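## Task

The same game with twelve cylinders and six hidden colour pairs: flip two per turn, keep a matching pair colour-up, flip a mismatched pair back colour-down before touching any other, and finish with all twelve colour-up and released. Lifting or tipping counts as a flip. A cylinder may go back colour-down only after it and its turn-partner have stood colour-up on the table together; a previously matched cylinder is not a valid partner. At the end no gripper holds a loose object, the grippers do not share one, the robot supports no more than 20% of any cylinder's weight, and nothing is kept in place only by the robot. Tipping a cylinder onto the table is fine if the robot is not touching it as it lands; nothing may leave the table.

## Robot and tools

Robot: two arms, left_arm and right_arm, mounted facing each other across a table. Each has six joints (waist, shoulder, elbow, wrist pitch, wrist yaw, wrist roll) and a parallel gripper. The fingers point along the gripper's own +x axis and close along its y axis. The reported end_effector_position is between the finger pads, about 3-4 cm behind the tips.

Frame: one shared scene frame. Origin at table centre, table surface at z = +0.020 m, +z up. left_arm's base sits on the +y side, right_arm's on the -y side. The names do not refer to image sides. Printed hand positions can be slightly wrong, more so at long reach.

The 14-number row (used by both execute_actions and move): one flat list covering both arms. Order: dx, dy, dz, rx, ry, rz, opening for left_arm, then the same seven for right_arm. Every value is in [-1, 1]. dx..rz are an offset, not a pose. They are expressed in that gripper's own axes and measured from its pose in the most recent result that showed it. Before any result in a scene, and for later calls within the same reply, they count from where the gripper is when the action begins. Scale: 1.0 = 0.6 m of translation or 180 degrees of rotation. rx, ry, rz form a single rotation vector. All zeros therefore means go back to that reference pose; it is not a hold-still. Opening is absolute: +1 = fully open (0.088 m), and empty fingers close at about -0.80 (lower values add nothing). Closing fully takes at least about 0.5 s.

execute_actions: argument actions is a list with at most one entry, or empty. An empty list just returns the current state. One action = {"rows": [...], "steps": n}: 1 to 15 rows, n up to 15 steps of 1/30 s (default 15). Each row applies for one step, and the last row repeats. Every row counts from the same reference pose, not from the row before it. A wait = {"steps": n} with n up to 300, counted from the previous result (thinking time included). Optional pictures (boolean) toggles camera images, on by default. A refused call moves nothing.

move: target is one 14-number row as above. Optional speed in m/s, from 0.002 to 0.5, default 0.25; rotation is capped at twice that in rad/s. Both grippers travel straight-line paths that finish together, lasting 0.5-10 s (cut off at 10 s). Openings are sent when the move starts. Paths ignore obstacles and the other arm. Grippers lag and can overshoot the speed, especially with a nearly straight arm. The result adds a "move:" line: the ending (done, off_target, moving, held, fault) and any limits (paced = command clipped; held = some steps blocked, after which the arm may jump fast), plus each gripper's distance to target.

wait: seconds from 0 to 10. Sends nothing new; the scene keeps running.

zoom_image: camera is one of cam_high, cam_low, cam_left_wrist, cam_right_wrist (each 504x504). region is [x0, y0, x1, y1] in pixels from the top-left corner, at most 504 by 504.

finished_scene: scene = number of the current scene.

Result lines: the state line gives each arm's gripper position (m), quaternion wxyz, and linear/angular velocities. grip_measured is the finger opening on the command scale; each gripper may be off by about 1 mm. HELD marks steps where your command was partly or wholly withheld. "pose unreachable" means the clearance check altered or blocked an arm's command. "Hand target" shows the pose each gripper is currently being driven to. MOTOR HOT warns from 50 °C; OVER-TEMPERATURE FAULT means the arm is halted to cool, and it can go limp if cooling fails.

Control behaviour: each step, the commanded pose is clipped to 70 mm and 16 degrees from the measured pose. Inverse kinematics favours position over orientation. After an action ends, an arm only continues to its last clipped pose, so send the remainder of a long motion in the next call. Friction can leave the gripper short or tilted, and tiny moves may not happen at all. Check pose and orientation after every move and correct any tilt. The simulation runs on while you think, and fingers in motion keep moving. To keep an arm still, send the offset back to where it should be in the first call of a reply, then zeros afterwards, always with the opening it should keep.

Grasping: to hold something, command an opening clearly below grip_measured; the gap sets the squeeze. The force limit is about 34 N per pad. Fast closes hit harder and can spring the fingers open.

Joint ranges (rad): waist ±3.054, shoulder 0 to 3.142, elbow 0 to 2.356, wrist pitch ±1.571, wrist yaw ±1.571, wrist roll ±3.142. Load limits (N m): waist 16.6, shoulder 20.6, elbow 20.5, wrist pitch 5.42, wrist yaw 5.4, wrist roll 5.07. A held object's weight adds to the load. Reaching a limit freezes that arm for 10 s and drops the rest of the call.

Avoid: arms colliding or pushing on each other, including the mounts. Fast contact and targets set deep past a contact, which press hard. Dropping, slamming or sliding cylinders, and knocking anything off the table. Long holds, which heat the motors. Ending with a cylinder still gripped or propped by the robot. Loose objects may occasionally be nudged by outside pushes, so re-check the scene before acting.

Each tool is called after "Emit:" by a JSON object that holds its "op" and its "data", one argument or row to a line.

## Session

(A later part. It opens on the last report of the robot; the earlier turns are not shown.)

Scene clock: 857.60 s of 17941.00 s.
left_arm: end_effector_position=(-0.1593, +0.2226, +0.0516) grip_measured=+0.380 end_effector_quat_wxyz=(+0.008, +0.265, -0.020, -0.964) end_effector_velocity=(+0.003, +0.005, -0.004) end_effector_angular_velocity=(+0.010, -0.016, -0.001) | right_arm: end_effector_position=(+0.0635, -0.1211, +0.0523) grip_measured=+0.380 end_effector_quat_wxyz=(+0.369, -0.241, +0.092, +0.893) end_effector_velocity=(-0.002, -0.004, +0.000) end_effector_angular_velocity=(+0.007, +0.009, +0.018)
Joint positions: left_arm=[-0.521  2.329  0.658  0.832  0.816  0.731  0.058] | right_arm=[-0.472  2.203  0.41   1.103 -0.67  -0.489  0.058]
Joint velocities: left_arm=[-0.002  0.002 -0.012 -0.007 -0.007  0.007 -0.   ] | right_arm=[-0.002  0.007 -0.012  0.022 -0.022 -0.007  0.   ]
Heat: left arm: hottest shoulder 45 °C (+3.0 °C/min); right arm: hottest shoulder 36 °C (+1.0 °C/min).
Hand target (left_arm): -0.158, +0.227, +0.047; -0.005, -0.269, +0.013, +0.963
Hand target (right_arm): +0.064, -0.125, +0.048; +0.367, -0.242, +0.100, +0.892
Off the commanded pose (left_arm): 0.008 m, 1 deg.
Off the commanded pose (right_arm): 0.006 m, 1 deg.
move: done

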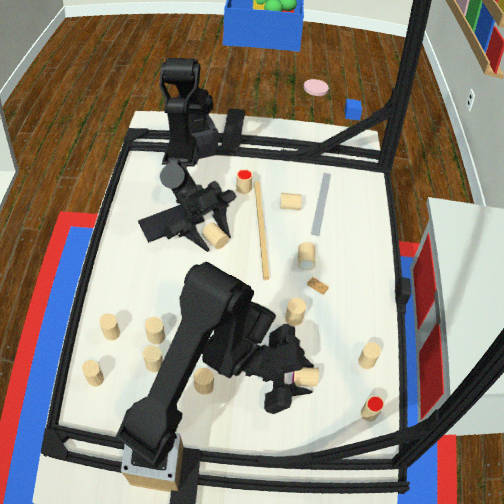

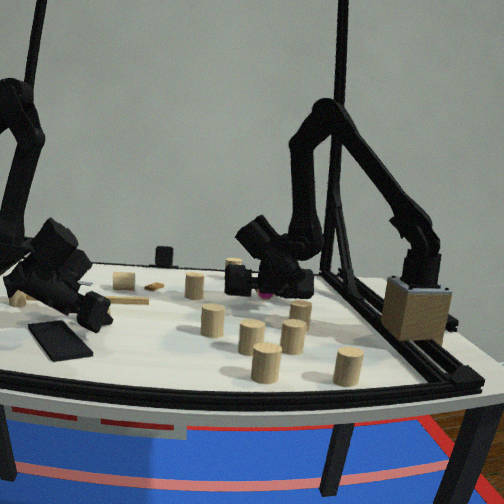

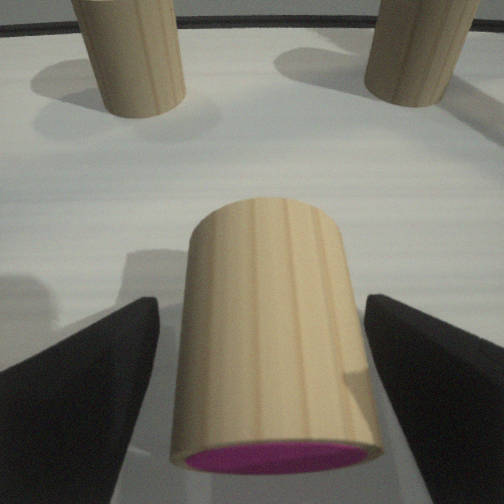

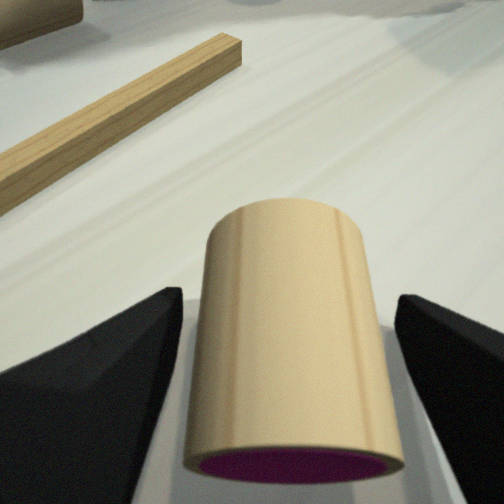

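Emit:
{"op": "execute_actions", "data": {
  "actions": [
    {"rows":[[0,0,0,0,0,0,0.3,0,0,0,0,0,0,0.3],[0,0,0,0,0,0,0.3,0,0,0,0,0,0,0.3],[0,0,0,0,0,0,0.2,0,0,0,0,0,0,0.2],[0,0,0,0,0,0,0.2,0,0,0,0,0,0,0.2],[0,0,0,0,0,0,0.1,0,0,0,0,0,0,0.1],[0,0,0,0,0,0,0.1,0,0,0,0,0,0,0.1],[0,0,0,0,0,0,0,0,0,0,0,0,0,0],[0,0,0,0,0,0,0,0,0,0,0,0,0,0],[0,0,0,0,0,0,-0.1,0,0,0,0,0,0,-0.1],[0,0,0,0,0,0,-0.1,0,0,0,0,0,0,-0.1],[0,0,0,0,0,0,-0.3,0,0,0,0,0,0,-0.3]],"steps":14}
  ],
  "pictures": false
}}

Emit:
{"op": "move", "data": {
  "target": [-0.03,0,0.052,0,0,0,-0.3, -0.035,0,0.06,0,0,0,-0.3],
  "speed": 0.15
}}

Emit:
{"op": "move", "data": {
  "target": [0.057,-0.162,0.071,0,0.497,0,-0.3, -0.215,0.165,-0.104,0.208,0.488,-0.056,-0.3],
  "speed": 0.35
}}

Scene clock: 876.50 s of 17941.00 s.
left_arm: end_effector_position=(-0.1594, +0.2232, +0.0519) grip_measured=+0.001 end_effector_quat_wxyz=(+0.007, +0.263, -0.019, -0.965) end_effector_velocity=(+0.002, +0.003, -0.001) end_effector_angular_velocity=(+0.007, -0.002, -0.006) | right_arm: end_effector_position=(+0.0633, -0.1214, +0.0521) grip_measured=-0.003 end_effector_quat_wxyz=(+0.368, -0.241, +0.093, +0.893) end_effector_velocity=(+0.002, +0.003, +0.000) end_effector_angular_velocity=(+0.016, -0.018, +0.003)
Joint positions: left_arm=[-0.521  2.33   0.657  0.834  0.82   0.729  0.039] | right_arm=[-0.472  2.204  0.409  1.105 -0.671 -0.488  0.039]
Joint velocities: left_arm=[ 0.002 -0.002 -0.007 -0.007  0.007  0.007 -0.   ] | right_arm=[-0.002 -0.002  0.007 -0.007  0.007 -0.022 -0.   ]
Heat: left arm: hottest shoulder 42 °C (+0.0 °C/min); right arm: hottest shoulder 34 °C (-1.0 °C/min).
Hand target (left_arm): -0.159, +0.223, +0.052; -0.009, -0.265, +0.020, +0.964
Hand target (right_arm): +0.063, -0.121, +0.052; +0.369, -0.241, +0.093, +0.893
Off the commanded pose (left_arm): 0.001 m, 0 deg.
Off the commanded pose (right_arm): 0.000 m, 0 deg.
Steps of this call (steps 1 to 90: nothing new was sent; then 15.43 s passed at rest; steps 91 to 104: all 14 steps of this action). Readings (end_effector_position):
91: left_arm (-0.1593, +0.2229, +0.0517) | right_arm (+0.0634, -0.1212, +0.0521)
92: left_arm (-0.1594, +0.2231, +0.0519) | right_arm (+0.0635, -0.1212, +0.0521)
94: left_arm (-0.1596, +0.2235, +0.0520) | right_arm (+0.0635, -0.1212, +0.0521)
98: left_arm (-0.1595, +0.2233, +0.0519) | right_arm (+0.0635, -0.1212, +0.0520)
104: the state above

Scene clock: 877.57 s of 17941.00 s.
left_arm: end_effector_position=(-0.1593, +0.2240, +0.0847) grip_measured=+0.001 end_effector_quat_wxyz=(+0.007, +0.264, -0.016, -0.964) end_effector_velocity=(+0.002, +0.000, -0.002) end_effector_angular_velocity=(+0.004, -0.018, +0.016) | right_arm: end_effector_position=(+0.0633, -0.1220, +0.0901) grip_measured=-0.003 end_effector_quat_wxyz=(+0.368, -0.242, +0.098, +0.893) end_effector_velocity=(-0.002, -0.003, +0.004) end_effector_angular_velocity=(-0.016, +0.019, +0.011)
Joint positions: left_arm=[-0.522  2.169  0.63   0.697  0.819  0.725  0.039] | right_arm=[-0.472  1.958  0.391  0.868 -0.671 -0.485  0.039]
Joint velocities: left_arm=[-0.002 -0.007 -0.007 -0.007 -0.022 -0.007  0.   ] | right_arm=[-0.002 -0.027 -0.002 -0.037 -0.022  0.007  0.   ]
Heat: left arm: hottest shoulder 42 °C (+0.0 °C/min); right arm: hottest shoulder 34 °C (-1.0 °C/min).
Hand target (left_arm): -0.160, +0.225, +0.088; -0.007, -0.263, +0.019, +0.965
Hand target (right_arm): +0.063, -0.122, +0.094; +0.369, -0.241, +0.092, +0.893
Off the commanded pose (left_arm): 0.003 m, 0 deg.
Off the commanded pose (right_arm): 0.004 m, 1 deg.
move: done

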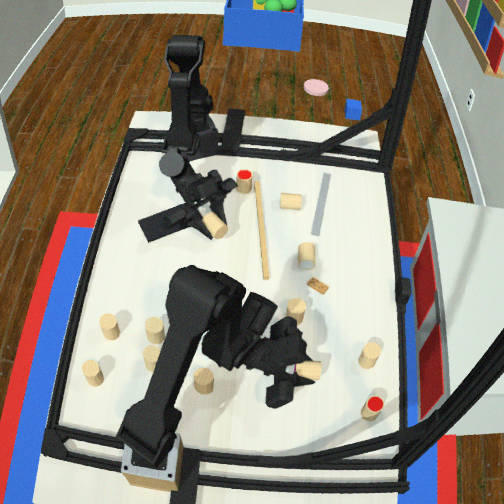

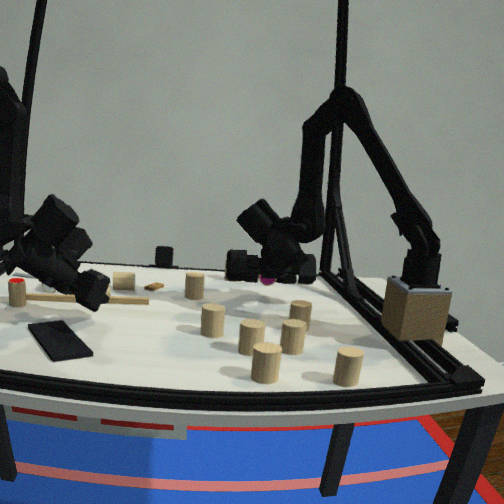

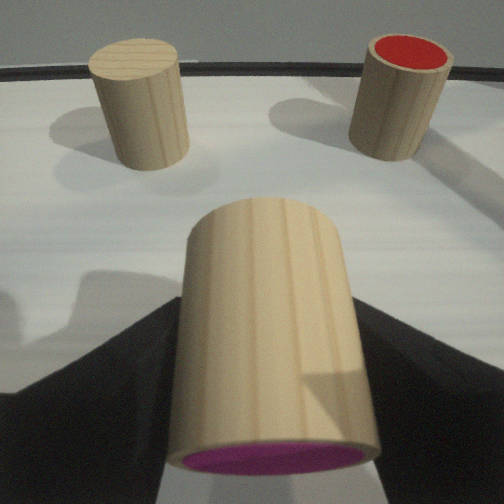

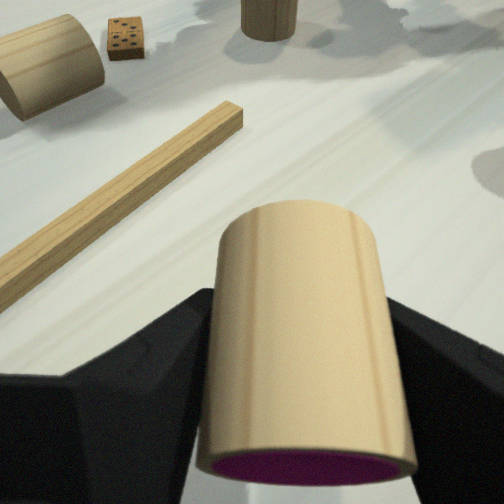

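Scene clock: 880.47 s of 17941.00 s.
left_arm: end_effector_position=(-0.2107, +0.3242, +0.1012) grip_measured=+0.001 end_effector_quat_wxyz=(+0.014, +0.864, -0.003, -0.503) end_effector_velocity=(+0.001, -0.000, +0.006) end_effector_angular_velocity=(-0.004, -0.018, +0.001) | right_arm: end_effector_position=(+0.0941, -0.2937, +0.1008) grip_measured=-0.002 end_effector_quat_wxyz=(+0.323, -0.664, +0.559, +0.377) end_effector_velocity=(-0.001, -0.002, +0.001) end_effector_angular_velocity=(-0.008, +0.000, -0.008)
Joint positions: left_arm=[-1.216  2.472  1.785 -1.37  -0.186  0.283  0.039] | right_arm=[-0.154  1.844  0.837 -1.093 -0.063  0.121  0.039]
Joint velocities: left_arm=[-0.002  0.002  0.022 -0.037 -0.007 -0.007  0.   ] | right_arm=[ 0.002 -0.002 -0.002 -0.007 -0.007  0.007 -0.   ]
Heat: left arm: hottest shoulder 42 °C (+0.0 °C/min); right arm: hottest shoulder 34 °C (-2.0 °C/min).
Hand target (left_arm): -0.212, +0.324, +0.101; +0.015, +0.865, -0.004, -0.501
Hand target (right_arm): +0.094, -0.293, +0.100; -0.322, +0.666, -0.559, -0.374
Off the commanded pose (left_arm): 0.003 m, 1 deg.
Off the commanded pose (right_arm): 0.001 m, 1 deg.
move: done

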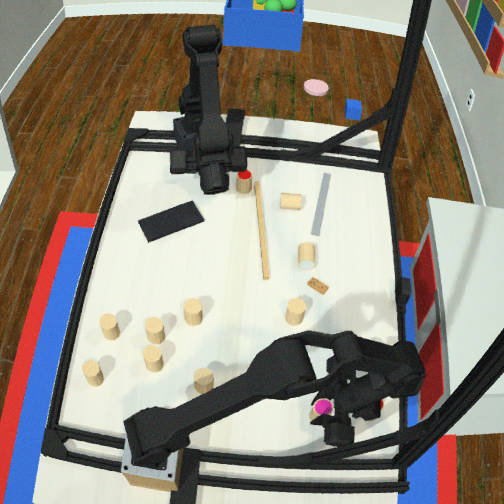

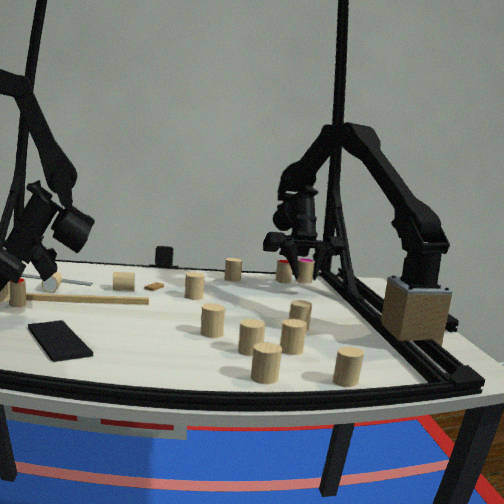

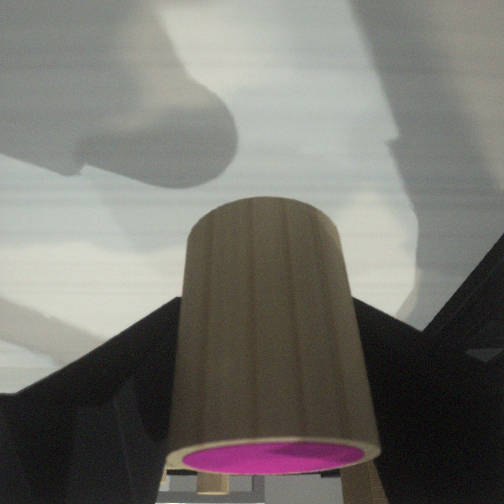

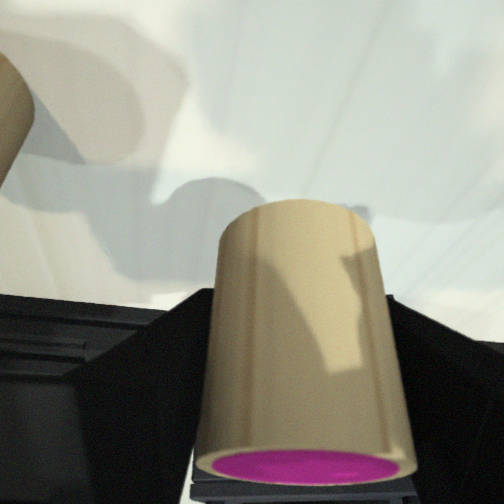

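Emit:
{"op": "move", "data": {
  "target": [0.058,0,0.033,0,0,0,-0.3, 0.072,0,0.042,0,0,0,-0.3],
  "speed": 0.05
}}

Emit:
{"op": "execute_actions", "data": {
  "actions": [
    {"rows":[[0,0,0,0,0,0,0.38,0,0,0,0,0,0,0.38]],"steps":10}
  ],
  "pictures": false
}}

Emit:
{"op": "move", "data": {
  "target": [-0.11,0,-0.064,0,0,0,0.38, -0.118,0,-0.068,0,0,0,0.38],
  "speed": 0.2
}}

Emit:
{"op": "move", "data": {
  "target": [0.04,0.05,-0.08,0,0,0,0.38, -0.21,-0.072,0.464,0,-0.5,0,0.38],
  "speed": 0.35
}}

Scene clock: 889.93 s of 17941.00 s.
left_arm: end_effector_position=(-0.2157, +0.3223, +0.0697) grip_measured=+0.001 end_effector_quat_wxyz=(+0.017, +0.859, -0.005, -0.512) end_effector_velocity=(+0.002, +0.000, +0.001) end_effector_angular_velocity=(-0.000, -0.009, -0.012) | right_arm: end_effector_position=(+0.0936, -0.2916, +0.0592) grip_measured=-0.002 end_effector_quat_wxyz=(+0.324, -0.662, +0.558, +0.381) end_effector_velocity=(-0.001, +0.001, -0.000) end_effector_angular_velocity=(+0.004, +0.012, +0.000)
Joint positions: left_arm=[-1.216  2.532  1.771 -1.273 -0.186  0.284  0.039] | right_arm=[-0.155  1.977  0.797 -0.909 -0.063  0.118  0.039]
Joint velocities: left_arm=[-0.002 -0.002 -0.002 -0.007 -0.007  0.007 -0.   ] | right_arm=[-0.002 -0.002 -0.002  0.007 -0.007 -0.007 -0.   ]
Heat: left arm: hottest shoulder 43 °C (+0.0 °C/min); right arm: hottest shoulder 33 °C (-2.0 °C/min).
Hand target (left_arm): -0.210, +0.323, +0.061; +0.013, +0.864, -0.003, -0.503
Hand target (right_arm): +0.095, -0.294, +0.051; -0.323, +0.664, -0.559, -0.377
Off the commanded pose (left_arm): 0.010 m, 1 deg.
Off the commanded pose (right_arm): 0.009 m, 1 deg.
move: off_target (left_arm, right_arm)

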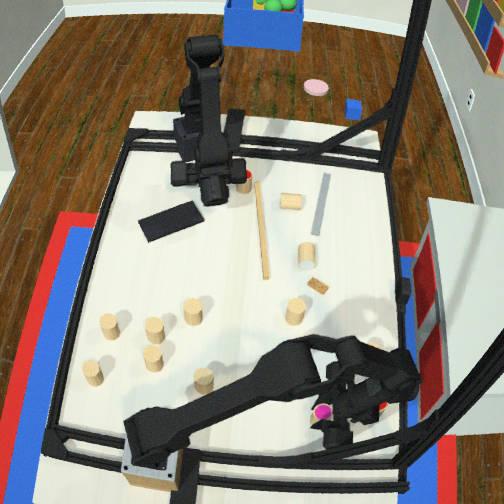

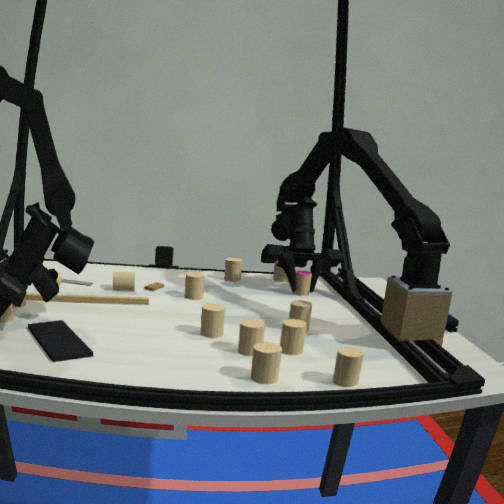

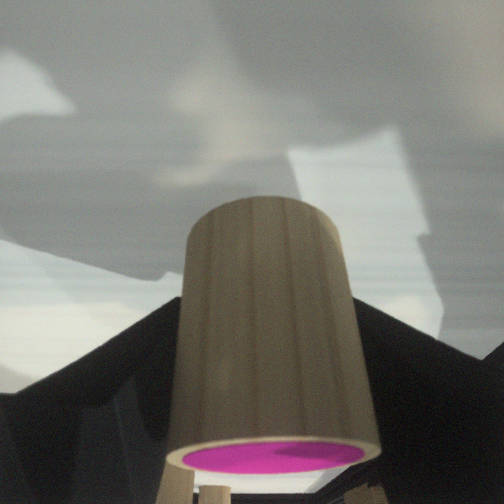

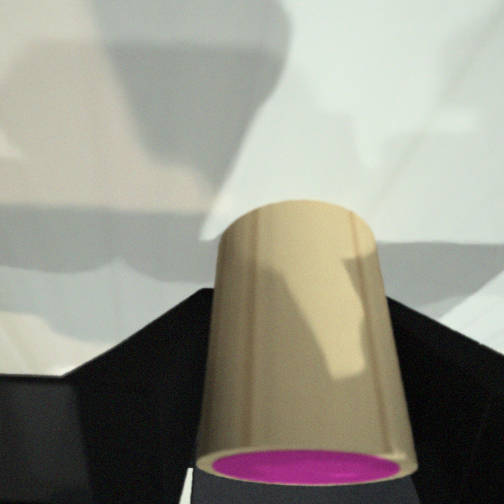

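Scene clock: 890.27 s of 17941.00 s.
left_arm: end_effector_position=(-0.2157, +0.3223, +0.0697) grip_measured=+0.358 end_effector_quat_wxyz=(+0.017, +0.859, -0.005, -0.512) end_effector_velocity=(+0.001, +0.002, +0.001) end_effector_angular_velocity=(+0.005, -0.004, +0.007) | right_arm: end_effector_position=(+0.0935, -0.2913, +0.0588) grip_measured=+0.358 end_effector_quat_wxyz=(+0.324, -0.662, +0.557, +0.382) end_effector_velocity=(-0.005, -0.001, +0.002) end_effector_angular_velocity=(-0.011, +0.026, -0.027)
Joint positions: left_arm=[-1.216  2.532  1.771 -1.273 -0.186  0.284  0.057] | right_arm=[-0.155  1.978  0.797 -0.907 -0.063  0.117  0.057]
Joint velocities: left_arm=[-0.002 -0.002 -0.002 -0.007  0.007 -0.007  0.011] | right_arm=[-0.002 -0.002  0.002 -0.007 -0.037  0.007  0.01 ]
Heat: left arm: hottest shoulder 43 °C (+0.0 °C/min); right arm: hottest shoulder 33 °C (-2.0 °C/min).
Hand target (left_arm): -0.216, +0.322, +0.070; +0.017, +0.859, -0.005, -0.512
Hand target (right_arm): +0.094, -0.292, +0.059; -0.324, +0.662, -0.558, -0.382
Off the commanded pose (left_arm): 0.000 m, 0 deg.
Off the commanded pose (right_arm): 0.000 m, 0 deg.
Steps of this call (steps 1 to 10: all 10 steps of this action). Readings (end_effector_position):
1: left_arm (-0.2157, +0.3223, +0.0697) | right_arm (+0.0936, -0.2916, +0.0593)
2: left_arm (-0.2157, +0.3223, +0.0697) | right_arm (+0.0936, -0.2914, +0.0590)
4: left_arm (-0.2157, +0.3222, +0.0698) | right_arm (+0.0930, -0.2898, +0.0579)
8: left_arm (-0.2157, +0.3223, +0.0697) | right_arm (+0.0935, -0.2911, +0.0586)
10: the state above

Scene clock: 891.43 s of 17941.00 s.
left_arm: end_effector_position=(-0.2104, +0.3246, +0.1412) grip_measured=+0.380 end_effector_quat_wxyz=(+0.015, +0.863, -0.004, -0.505) end_effector_velocity=(-0.000, +0.002, +0.002) end_effector_angular_velocity=(+0.003, +0.000, +0.007) | right_arm: end_effector_position=(+0.0946, -0.2947, +0.1373) grip_measured=+0.380 end_effector_quat_wxyz=(+0.319, -0.666, +0.560, +0.375) end_effector_velocity=(-0.001, -0.003, +0.004) end_effector_angular_velocity=(-0.010, +0.008, +0.005)
Joint positions: left_arm=[-1.218  2.398  1.823 -1.475 -0.186  0.283  0.058] | right_arm=[-0.155  1.75   0.897 -1.256 -0.063  0.117  0.058]
Joint velocities: left_arm=[-0.002 -0.002  0.002 -0.007  0.007 -0.007  0.   ] | right_arm=[ 0.002 -0.012  0.002 -0.022 -0.007 -0.007 -0.   ]
Heat: left arm: hottest shoulder 44 °C (+1.0 °C/min); right arm: hottest shoulder 33 °C (-2.0 °C/min).
Hand target (left_arm): -0.214, +0.325, +0.146; +0.017, +0.859, -0.005, -0.512
Hand target (right_arm): +0.093, -0.292, +0.141; -0.324, +0.662, -0.558, -0.382
Off the commanded pose (left_arm): 0.006 m, 1 deg.
Off the commanded pose (right_arm): 0.005 m, 1 deg.
move: done

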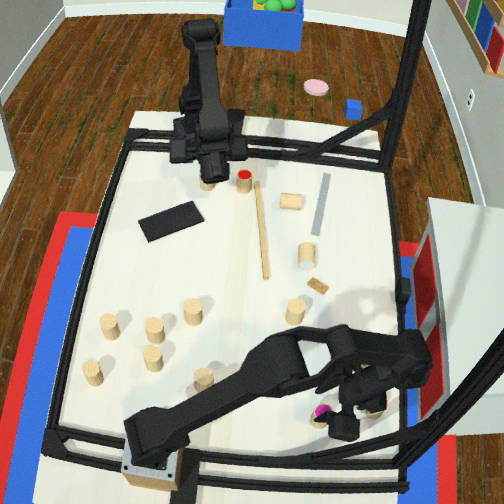

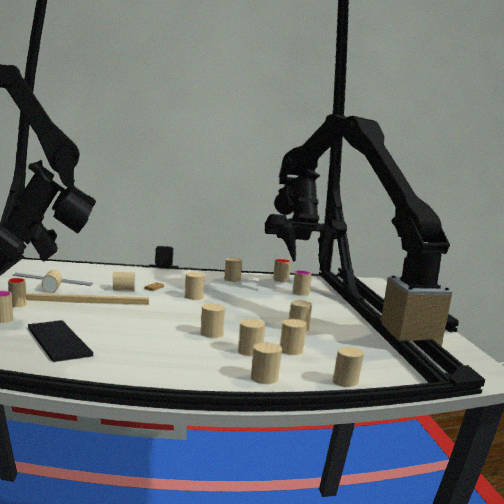

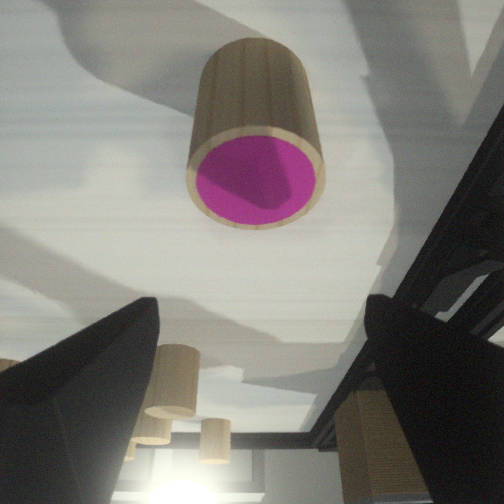

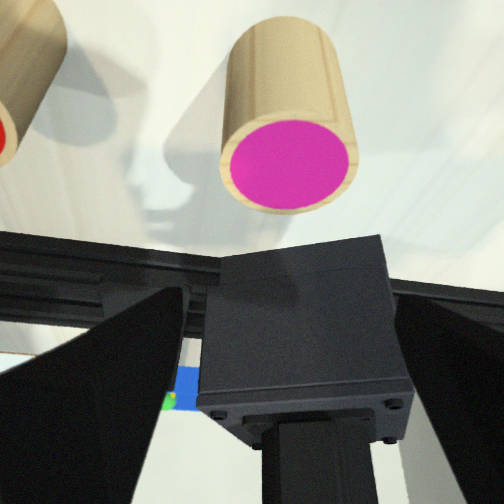

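Scene clock: 894.27 s of 17941.00 s.
left_arm: end_effector_position=(-0.1576, +0.2957, +0.1415) grip_measured=+0.380 end_effector_quat_wxyz=(+0.013, +0.865, -0.002, -0.502) end_effector_velocity=(+0.002, +0.002, +0.001) end_effector_angular_velocity=(-0.004, -0.014, -0.004) | right_arm: end_effector_position=(+0.0838, +0.0098, +0.1060) grip_measured=+0.380 end_effector_quat_wxyz=(+0.618, -0.205, +0.169, +0.740) end_effector_velocity=(+0.001, -0.004, -0.008) end_effector_angular_velocity=(-0.031, -0.007, +0.008)
Joint positions: left_arm=[-1.1    2.26   1.577 -1.354 -0.239  0.39   0.058] | right_arm=[-0.32   2.093  0.787  0.769 -0.035 -0.025  0.058]
Joint velocities: left_arm=[-0.007 -0.002 -0.007 -0.007 -0.007 -0.007 -0.   ] | right_arm=[-0.002  0.007 -0.002 -0.022 -0.007 -0.007 -0.   ]
Heat: left arm: hottest shoulder 44 °C (+0.0 °C/min); right arm: hottest shoulder 33 °C (-2.0 °C/min).
Hand target (left_arm): -0.157, +0.295, +0.145; +0.015, +0.863, -0.004, -0.505
Hand target (right_arm): +0.084, +0.012, +0.102; +0.617, -0.206, +0.170, +0.740
Off the commanded pose (left_arm): 0.003 m, 1 deg.
Off the commanded pose (right_arm): 0.005 m, 1 deg.
move: done

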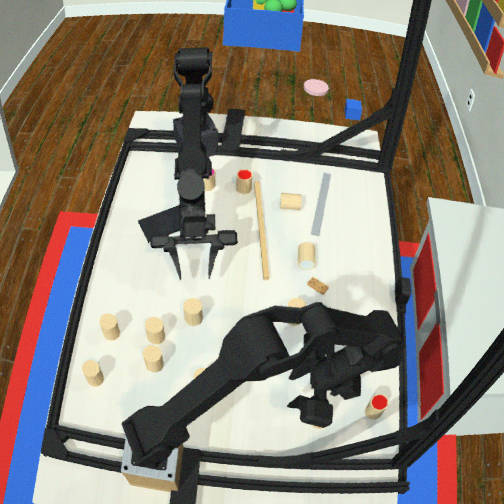

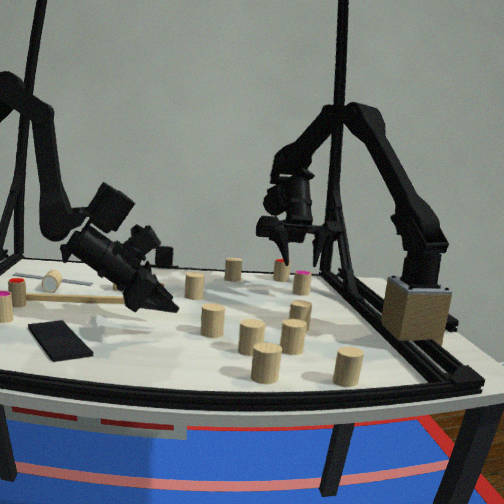

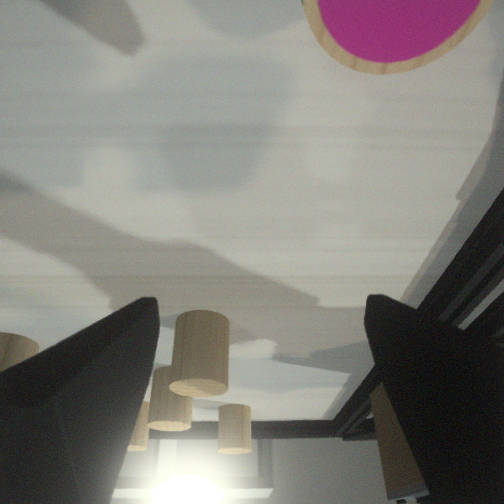

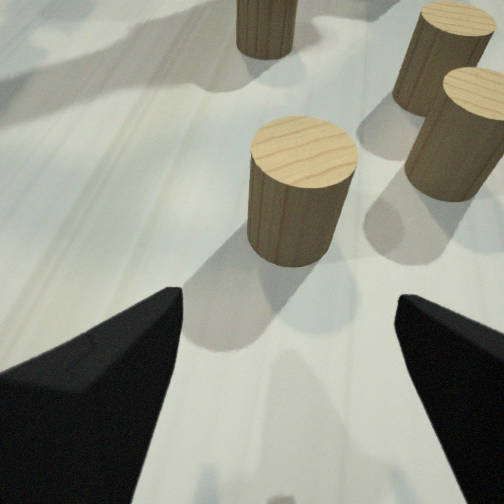

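Emit:
{"op": "move", "data": {
  "target": [0,0,0,0,0,0,0.38, 0.149,-0.014,0.0,0,-0.004,0,0.38],
  "speed": 0.09
}}

Scene clock: 899.00 s of 17941.00 s.
left_arm: end_effector_position=(-0.1575, +0.2956, +0.1416) grip_measured=+0.380 end_effector_quat_wxyz=(+0.013, +0.865, -0.002, -0.502) end_effector_velocity=(+0.000, +0.002, +0.002) end_effector_angular_velocity=(+0.003, +0.001, +0.007) | right_arm: end_effector_position=(+0.0783, +0.0861, +0.0667) grip_measured=+0.380 end_effector_quat_wxyz=(+0.621, -0.197, +0.162, +0.742) end_effector_velocity=(+0.005, +0.002, +0.003) end_effector_angular_velocity=(+0.006, -0.022, -0.003)
Joint positions: left_arm=[-1.099  2.259  1.577 -1.354 -0.239  0.39   0.058] | right_arm=[-0.332  2.398  1.144  0.739 -0.044 -0.03   0.058]
Joint velocities: left_arm=[-0.002 -0.007 -0.002 -0.007  0.007 -0.007 -0.   ] | right_arm=[-0.007 -0.007  0.002 -0.007  0.007 -0.022 -0.   ]
Heat: left arm: hottest shoulder 45 °C (+1.0 °C/min); right arm: hottest wrist pitch 34 °C (-1.0 °C/min).
Hand target (left_arm): -0.158, +0.296, +0.142; +0.013, +0.865, -0.002, -0.502
Hand target (right_arm): +0.079, +0.087, +0.060; +0.619, -0.200, +0.165, +0.741
Off the commanded pose (left_arm): 0.000 m, 0 deg.
Off the commanded pose (right_arm): 0.006 m, 1 deg.
After step 90, 0.27 s passed at rest.
move: done

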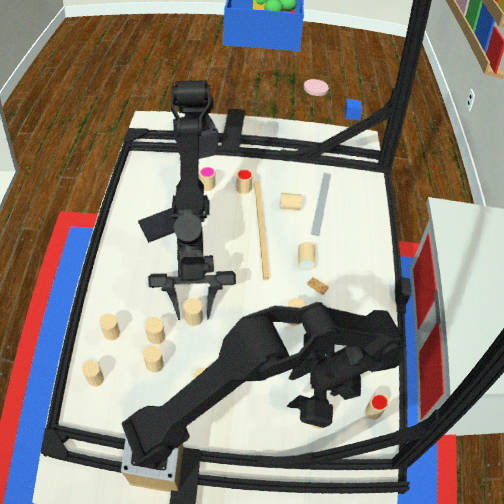

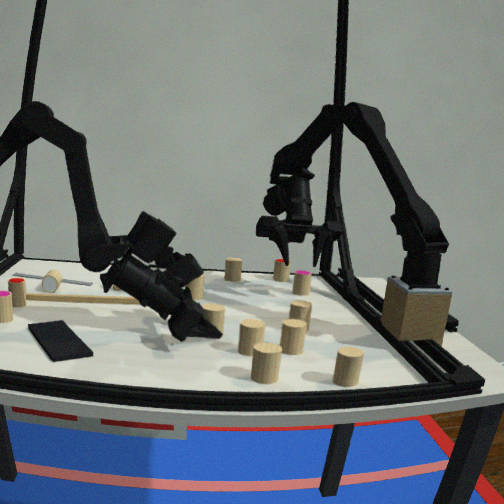

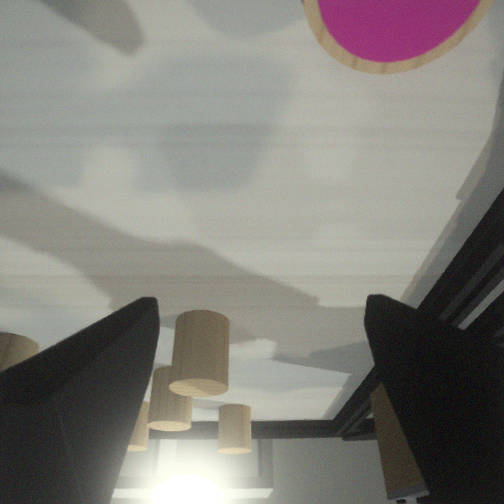

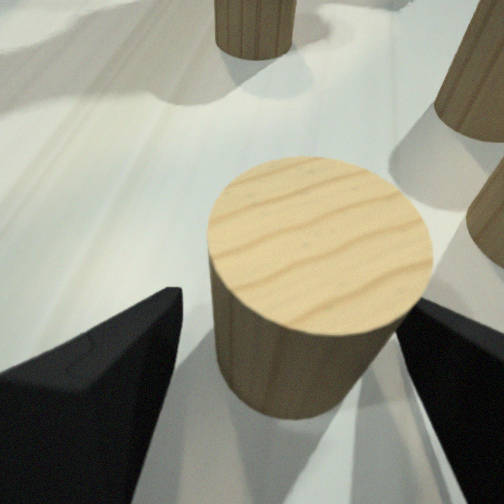

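Emit:
{"op": "execute_actions", "data": {
  "actions": [
    {"rows":[[0,0,0,0,0,0,0.38,0,-0.003,0,0,0,0,0.3],[0,0,0,0,0,0,0.38,0,-0.003,0,0,0,0,0.3],[0,0,0,0,0,0,0.38,0,-0.003,0,0,0,0,0.2],[0,0,0,0,0,0,0.38,0,-0.003,0,0,0,0,0.2],[0,0,0,0,0,0,0.38,0,-0.003,0,0,0,0,0.1],[0,0,0,0,0,0,0.38,0,-0.003,0,0,0,0,0.1],[0,0,0,0,0,0,0.38,0,-0.003,0,0,0,0,0],[0,0,0,0,0,0,0.38,0,-0.003,0,0,0,0,0],[0,0,0,0,0,0,0.38,0,-0.003,0,0,0,0,-0.1],[0,0,0,0,0,0,0.38,0,-0.003,0,0,0,0,-0.1],[0,0,0,0,0,0,0.38,0,-0.003,0,0,0,0,-0.3]],"steps":14}
  ],
  "pictures": false
}}

Emit:
{"op": "move", "data": {
  "target": [0,0,0,0,0,0,0.38, -0.05,0,0.05,0,0,0,-0.3],
  "speed": 0.15
}}

Emit:
{"op": "move", "data": {
  "target": [0,0,0,0,0,0,0.38, -0.263,0.104,-0.145,-0.208,0.488,0.056,-0.3],
  "speed": 0.35
}}

Scene clock: 910.57 s of 17941.00 s.
left_arm: end_effector_position=(-0.1575, +0.2956, +0.1416) grip_measured=+0.380 end_effector_quat_wxyz=(+0.013, +0.865, -0.002, -0.502) end_effector_velocity=(+0.003, +0.001, +0.001) end_effector_angular_velocity=(+0.003, -0.014, -0.012) | right_arm: end_effector_position=(+0.0793, +0.0861, +0.0661) grip_measured=+0.002 end_effector_quat_wxyz=(+0.621, -0.197, +0.162, +0.741) end_effector_velocity=(-0.002, -0.002, -0.001) end_effector_angular_velocity=(-0.005, -0.009, +0.028)
Joint positions: left_arm=[-1.099  2.259  1.577 -1.354 -0.239  0.39   0.058] | right_arm=[-0.334  2.4    1.144  0.739 -0.045 -0.03   0.039]
Joint velocities: left_arm=[-0.002 -0.002 -0.007 -0.007 -0.007  0.007 -0.   ] | right_arm=[-0.002 -0.002 -0.002 -0.007 -0.022 -0.022  0.   ]
Heat: left arm: hottest shoulder 45 °C (+0.0 °C/min); right arm: hottest shoulder 34 °C (-1.0 °C/min).
Hand target (left_arm): -0.158, +0.296, +0.142; +0.013, +0.865, -0.002, -0.502
Hand target (right_arm): +0.080, +0.086, +0.067; +0.621, -0.197, +0.162, +0.741
Off the commanded pose (left_arm): 0.000 m, 0 deg.
Off the commanded pose (right_arm): 0.001 m, 0 deg.
Steps of this call (steps 1 to 90: nothing new was sent; then 8.10 s passed at rest; steps 91 to 104: all 14 steps of this action). Readings (end_effector_position):
91: left_arm (-0.1575, +0.2956, +0.1416) | right_arm (+0.0785, +0.0860, +0.0661)
92: left_arm (-0.1575, +0.2956, +0.1416) | right_arm (+0.0785, +0.0860, +0.0661)
94: left_arm (-0.1575, +0.2956, +0.1416) | right_arm (+0.0789, +0.0861, +0.0661)
98: left_arm (-0.1575, +0.2956, +0.1416) | right_arm (+0.0793, +0.0861, +0.0661)
104: the state above

Scene clock: 911.80 s of 17941.00 s.
left_arm: end_effector_position=(-0.1575, +0.2956, +0.1416) grip_measured=+0.380 end_effector_quat_wxyz=(+0.013, +0.865, -0.002, -0.502) end_effector_velocity=(+0.003, -0.001, -0.000) end_effector_angular_velocity=(-0.004, -0.014, +0.006) | right_arm: end_effector_position=(+0.0807, +0.0747, +0.0983) grip_measured=+0.001 end_effector_quat_wxyz=(+0.620, -0.202, +0.167, +0.740) end_effector_velocity=(+0.000, -0.002, -0.003) end_effector_angular_velocity=(-0.009, -0.016, +0.015)
Joint positions: left_arm=[-1.099  2.259  1.577 -1.354 -0.239  0.39   0.058] | right_arm=[-0.334  2.265  1.085  0.648 -0.045 -0.03   0.039]
Joint velocities: left_arm=[ 0.002  0.002 -0.002 -0.007 -0.007 -0.007 -0.   ] | right_arm=[-0.002  0.002 -0.002 -0.007 -0.007 -0.022  0.   ]
Heat: left arm: hottest shoulder 45 °C (+0.0 °C/min); right arm: hottest shoulder 35 °C (+0.0 °C/min).
Hand target (left_arm): -0.158, +0.296, +0.142; +0.013, +0.865, -0.002, -0.502
Hand target (right_arm): +0.081, +0.075, +0.107; +0.621, -0.197, +0.162, +0.741
Off the commanded pose (left_arm): 0.000 m, 0 deg.
Off the commanded pose (right_arm): 0.009 m, 1 deg.
move: off_target (right_arm)

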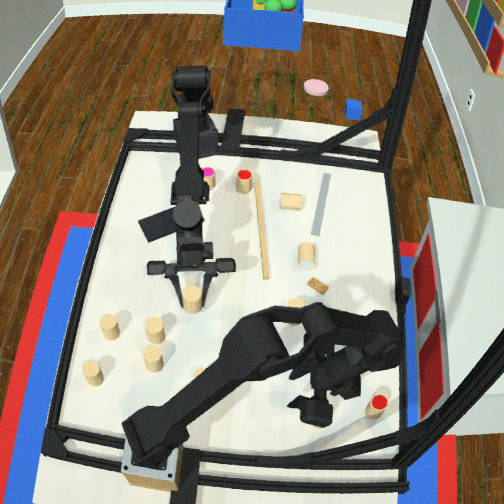

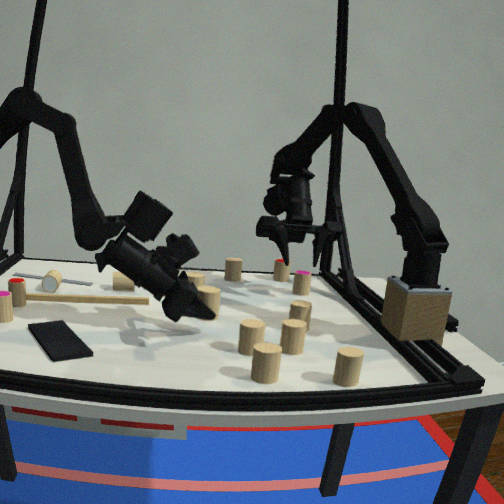

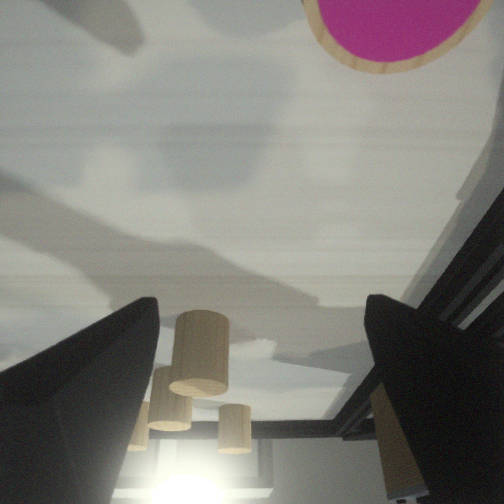

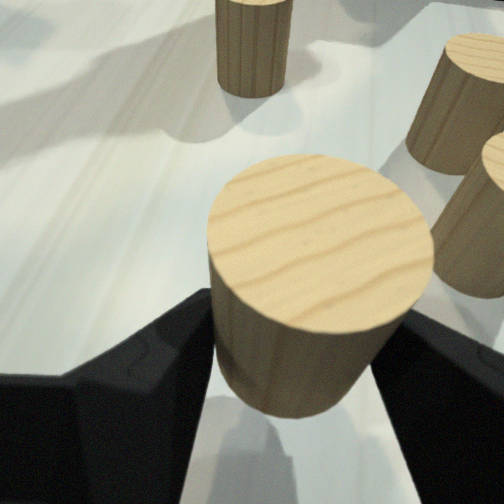

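Scene clock: 914.67 s of 17941.00 s.
left_arm: end_effector_position=(-0.1574, +0.2956, +0.1415) grip_measured=+0.380 end_effector_quat_wxyz=(+0.013, +0.865, -0.002, -0.502) end_effector_velocity=(+0.005, +0.002, +0.002) end_effector_angular_velocity=(+0.002, -0.027, +0.001) | right_arm: end_effector_position=(+0.0502, -0.1144, +0.1054) grip_measured=-0.001 end_effector_quat_wxyz=(+0.191, -0.800, +0.340, +0.456) end_effector_velocity=(-0.001, +0.002, +0.006) end_effector_angular_velocity=(-0.008, +0.015, +0.013)
Joint positions: left_arm=[-1.099  2.259  1.576 -1.354 -0.239  0.39   0.058] | right_arm=[-0.077  2.404  1.786 -1.457  0.191 -0.342  0.039]
Joint velocities: left_arm=[-0.002 -0.002 -0.007 -0.022 -0.007 -0.007 -0.   ] | right_arm=[-0.002 -0.002  0.022 -0.022 -0.007 -0.022 -0.   ]
Heat: left arm: hottest shoulder 45 °C (-1.0 °C/min); right arm: hottest shoulder 35 °C (-1.0 °C/min).
Hand target (left_arm): -0.157, +0.296, +0.142; +0.013, +0.865, -0.002, -0.502
Hand target (right_arm): +0.050, -0.114, +0.102; -0.187, +0.803, -0.340, -0.453
Off the commanded pose (left_arm): 0.000 m, 0 deg.
Off the commanded pose (right_arm): 0.003 m, 1 deg.
move: done

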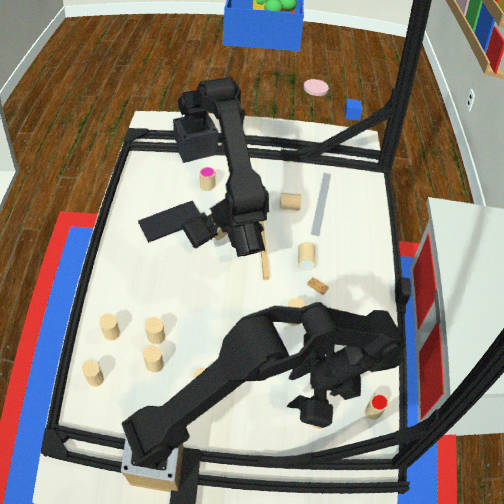

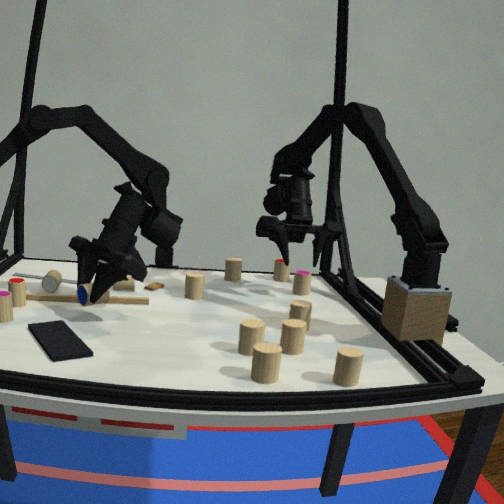

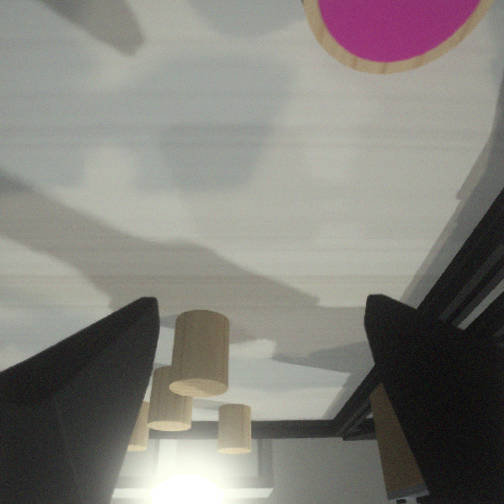

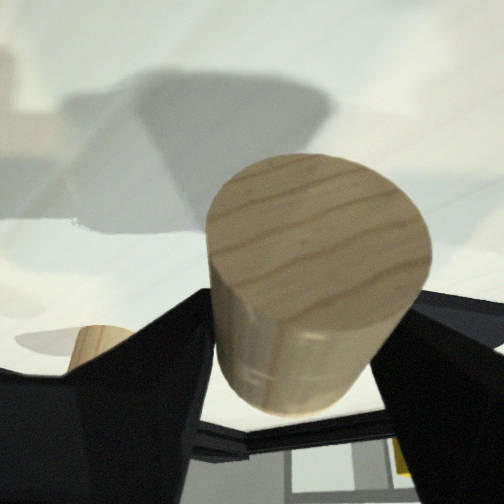

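Emit:
{"op": "move", "data": {
  "target": [-0.032,0.213,0.111,0,-0.5,0,0.38, 0.062,0,0.034,0,0.003,0,-0.3],
  "speed": 0.35
}}

Emit:
{"op": "execute_actions", "data": {
  "actions": [
    {"rows":[[0,0,0,0,0,0,0.38,0,0,0,0,0,0,0.38]],"steps":10}
  ],
  "pictures": false
}}

Scene clock: 924.17 s of 17941.00 s.
left_arm: end_effector_position=(-0.2253, +0.1639, +0.1335) grip_measured=+0.380 end_effector_quat_wxyz=(+0.008, +0.256, -0.019, -0.966) end_effector_velocity=(+0.002, +0.001, -0.006) end_effector_angular_velocity=(+0.012, -0.022, +0.017) | right_arm: end_effector_position=(+0.0492, -0.1121, +0.0724) grip_measured=-0.001 end_effector_quat_wxyz=(+0.195, -0.797, +0.337, +0.461) end_effector_velocity=(+0.001, -0.004, -0.001) end_effector_angular_velocity=(-0.016, -0.003, -0.012)
Joint positions: left_arm=[-0.592  2.158  0.992  0.396  0.779  0.644  0.058] | right_arm=[-0.077  2.458  1.749 -1.352  0.191 -0.342  0.039]
Joint velocities: left_arm=[-0.002  0.002 -0.007 -0.007 -0.022 -0.007 -0.   ] | right_arm=[-0.002  0.002 -0.007 -0.007 -0.007  0.007 -0.   ]
Heat: left arm: hottest shoulder 45 °C (+1.0 °C/min); right arm: hottest shoulder 36 °C (+1.0 °C/min).
Hand target (left_arm): -0.223, +0.166, +0.129; -0.006, -0.259, +0.012, +0.966
Hand target (right_arm): +0.051, -0.116, +0.063; -0.189, +0.802, -0.341, -0.452
Off the commanded pose (left_arm): 0.006 m, 1 deg.
Off the commanded pose (right_arm): 0.010 m, 1 deg.
move: off_target (right_arm)

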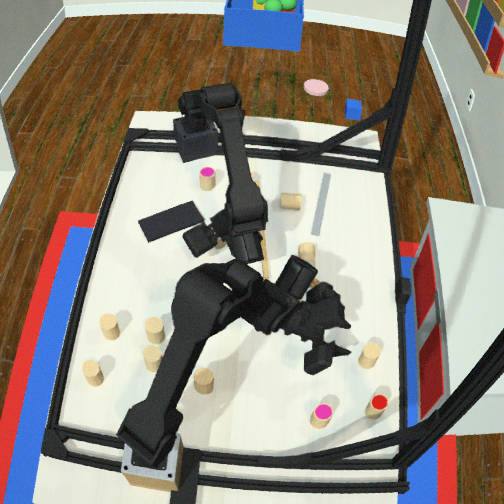

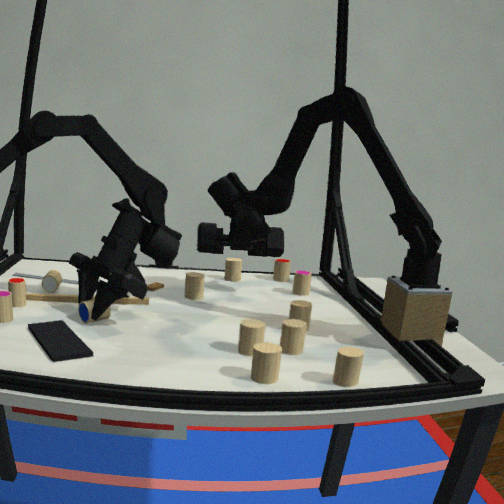

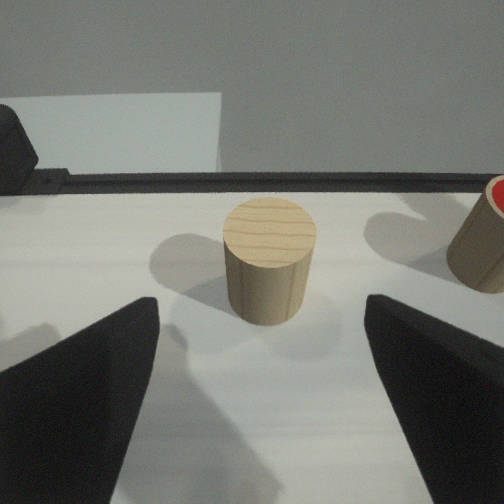

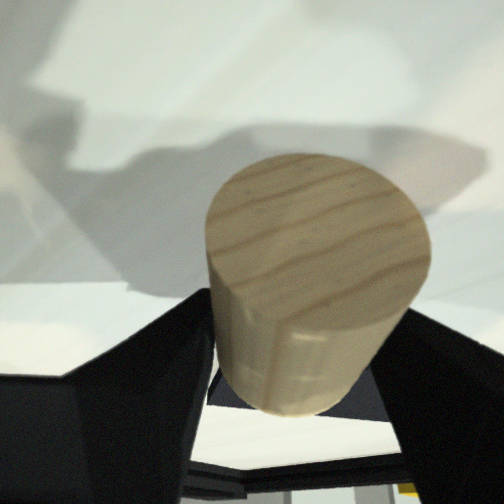

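Scene clock: 924.50 s of 17941.00 s.
left_arm: end_effector_position=(-0.2253, +0.1639, +0.1335) grip_measured=+0.380 end_effector_quat_wxyz=(+0.008, +0.256, -0.019, -0.966) end_effector_velocity=(+0.001, +0.003, -0.003) end_effector_angular_velocity=(+0.022, -0.016, +0.006) | right_arm: end_effector_position=(+0.0490, -0.1118, +0.0722) grip_measured=+0.358 end_effector_quat_wxyz=(+0.196, -0.797, +0.337, +0.461) end_effector_velocity=(+0.001, -0.003, +0.000) end_effector_angular_velocity=(-0.021, +0.009, +0.013)
Joint positions: left_arm=[-0.592  2.158  0.992  0.396  0.779  0.644  0.058] | right_arm=[-0.077  2.458  1.749 -1.35   0.191 -0.342  0.057]
Joint velocities: left_arm=[-0.002 -0.002 -0.002 -0.022 -0.007 -0.007  0.   ] | right_arm=[-0.002 -0.002 -0.007 -0.007 -0.007 -0.022  0.01 ]
Heat: left arm: hottest shoulder 45 °C (+1.0 °C/min); right arm: hottest shoulder 36 °C (+1.0 °C/min).
Hand target (left_arm): -0.225, +0.164, +0.133; -0.008, -0.256, +0.019, +0.966
Hand target (right_arm): +0.049, -0.112, +0.072; -0.195, +0.797, -0.338, -0.461
Off the commanded pose (left_arm): 0.000 m, 0 deg.
Off the commanded pose (right_arm): 0.000 m, 0 deg.
Steps of this call (steps 1 to 10: all 10 steps of this action). Readings (end_effector_position):
1: left_arm (-0.2253, +0.1639, +0.1335) | right_arm (+0.0492, -0.1121, +0.0724)
2: left_arm (-0.2253, +0.1639, +0.1335) | right_arm (+0.0491, -0.1120, +0.0725)
4: left_arm (-0.2253, +0.1639, +0.1335) | right_arm (+0.0490, -0.1118, +0.0722)
8: left_arm (-0.2253, +0.1639, +0.1335) | right_arm (+0.0489, -0.1117, +0.0723)
10: the state above


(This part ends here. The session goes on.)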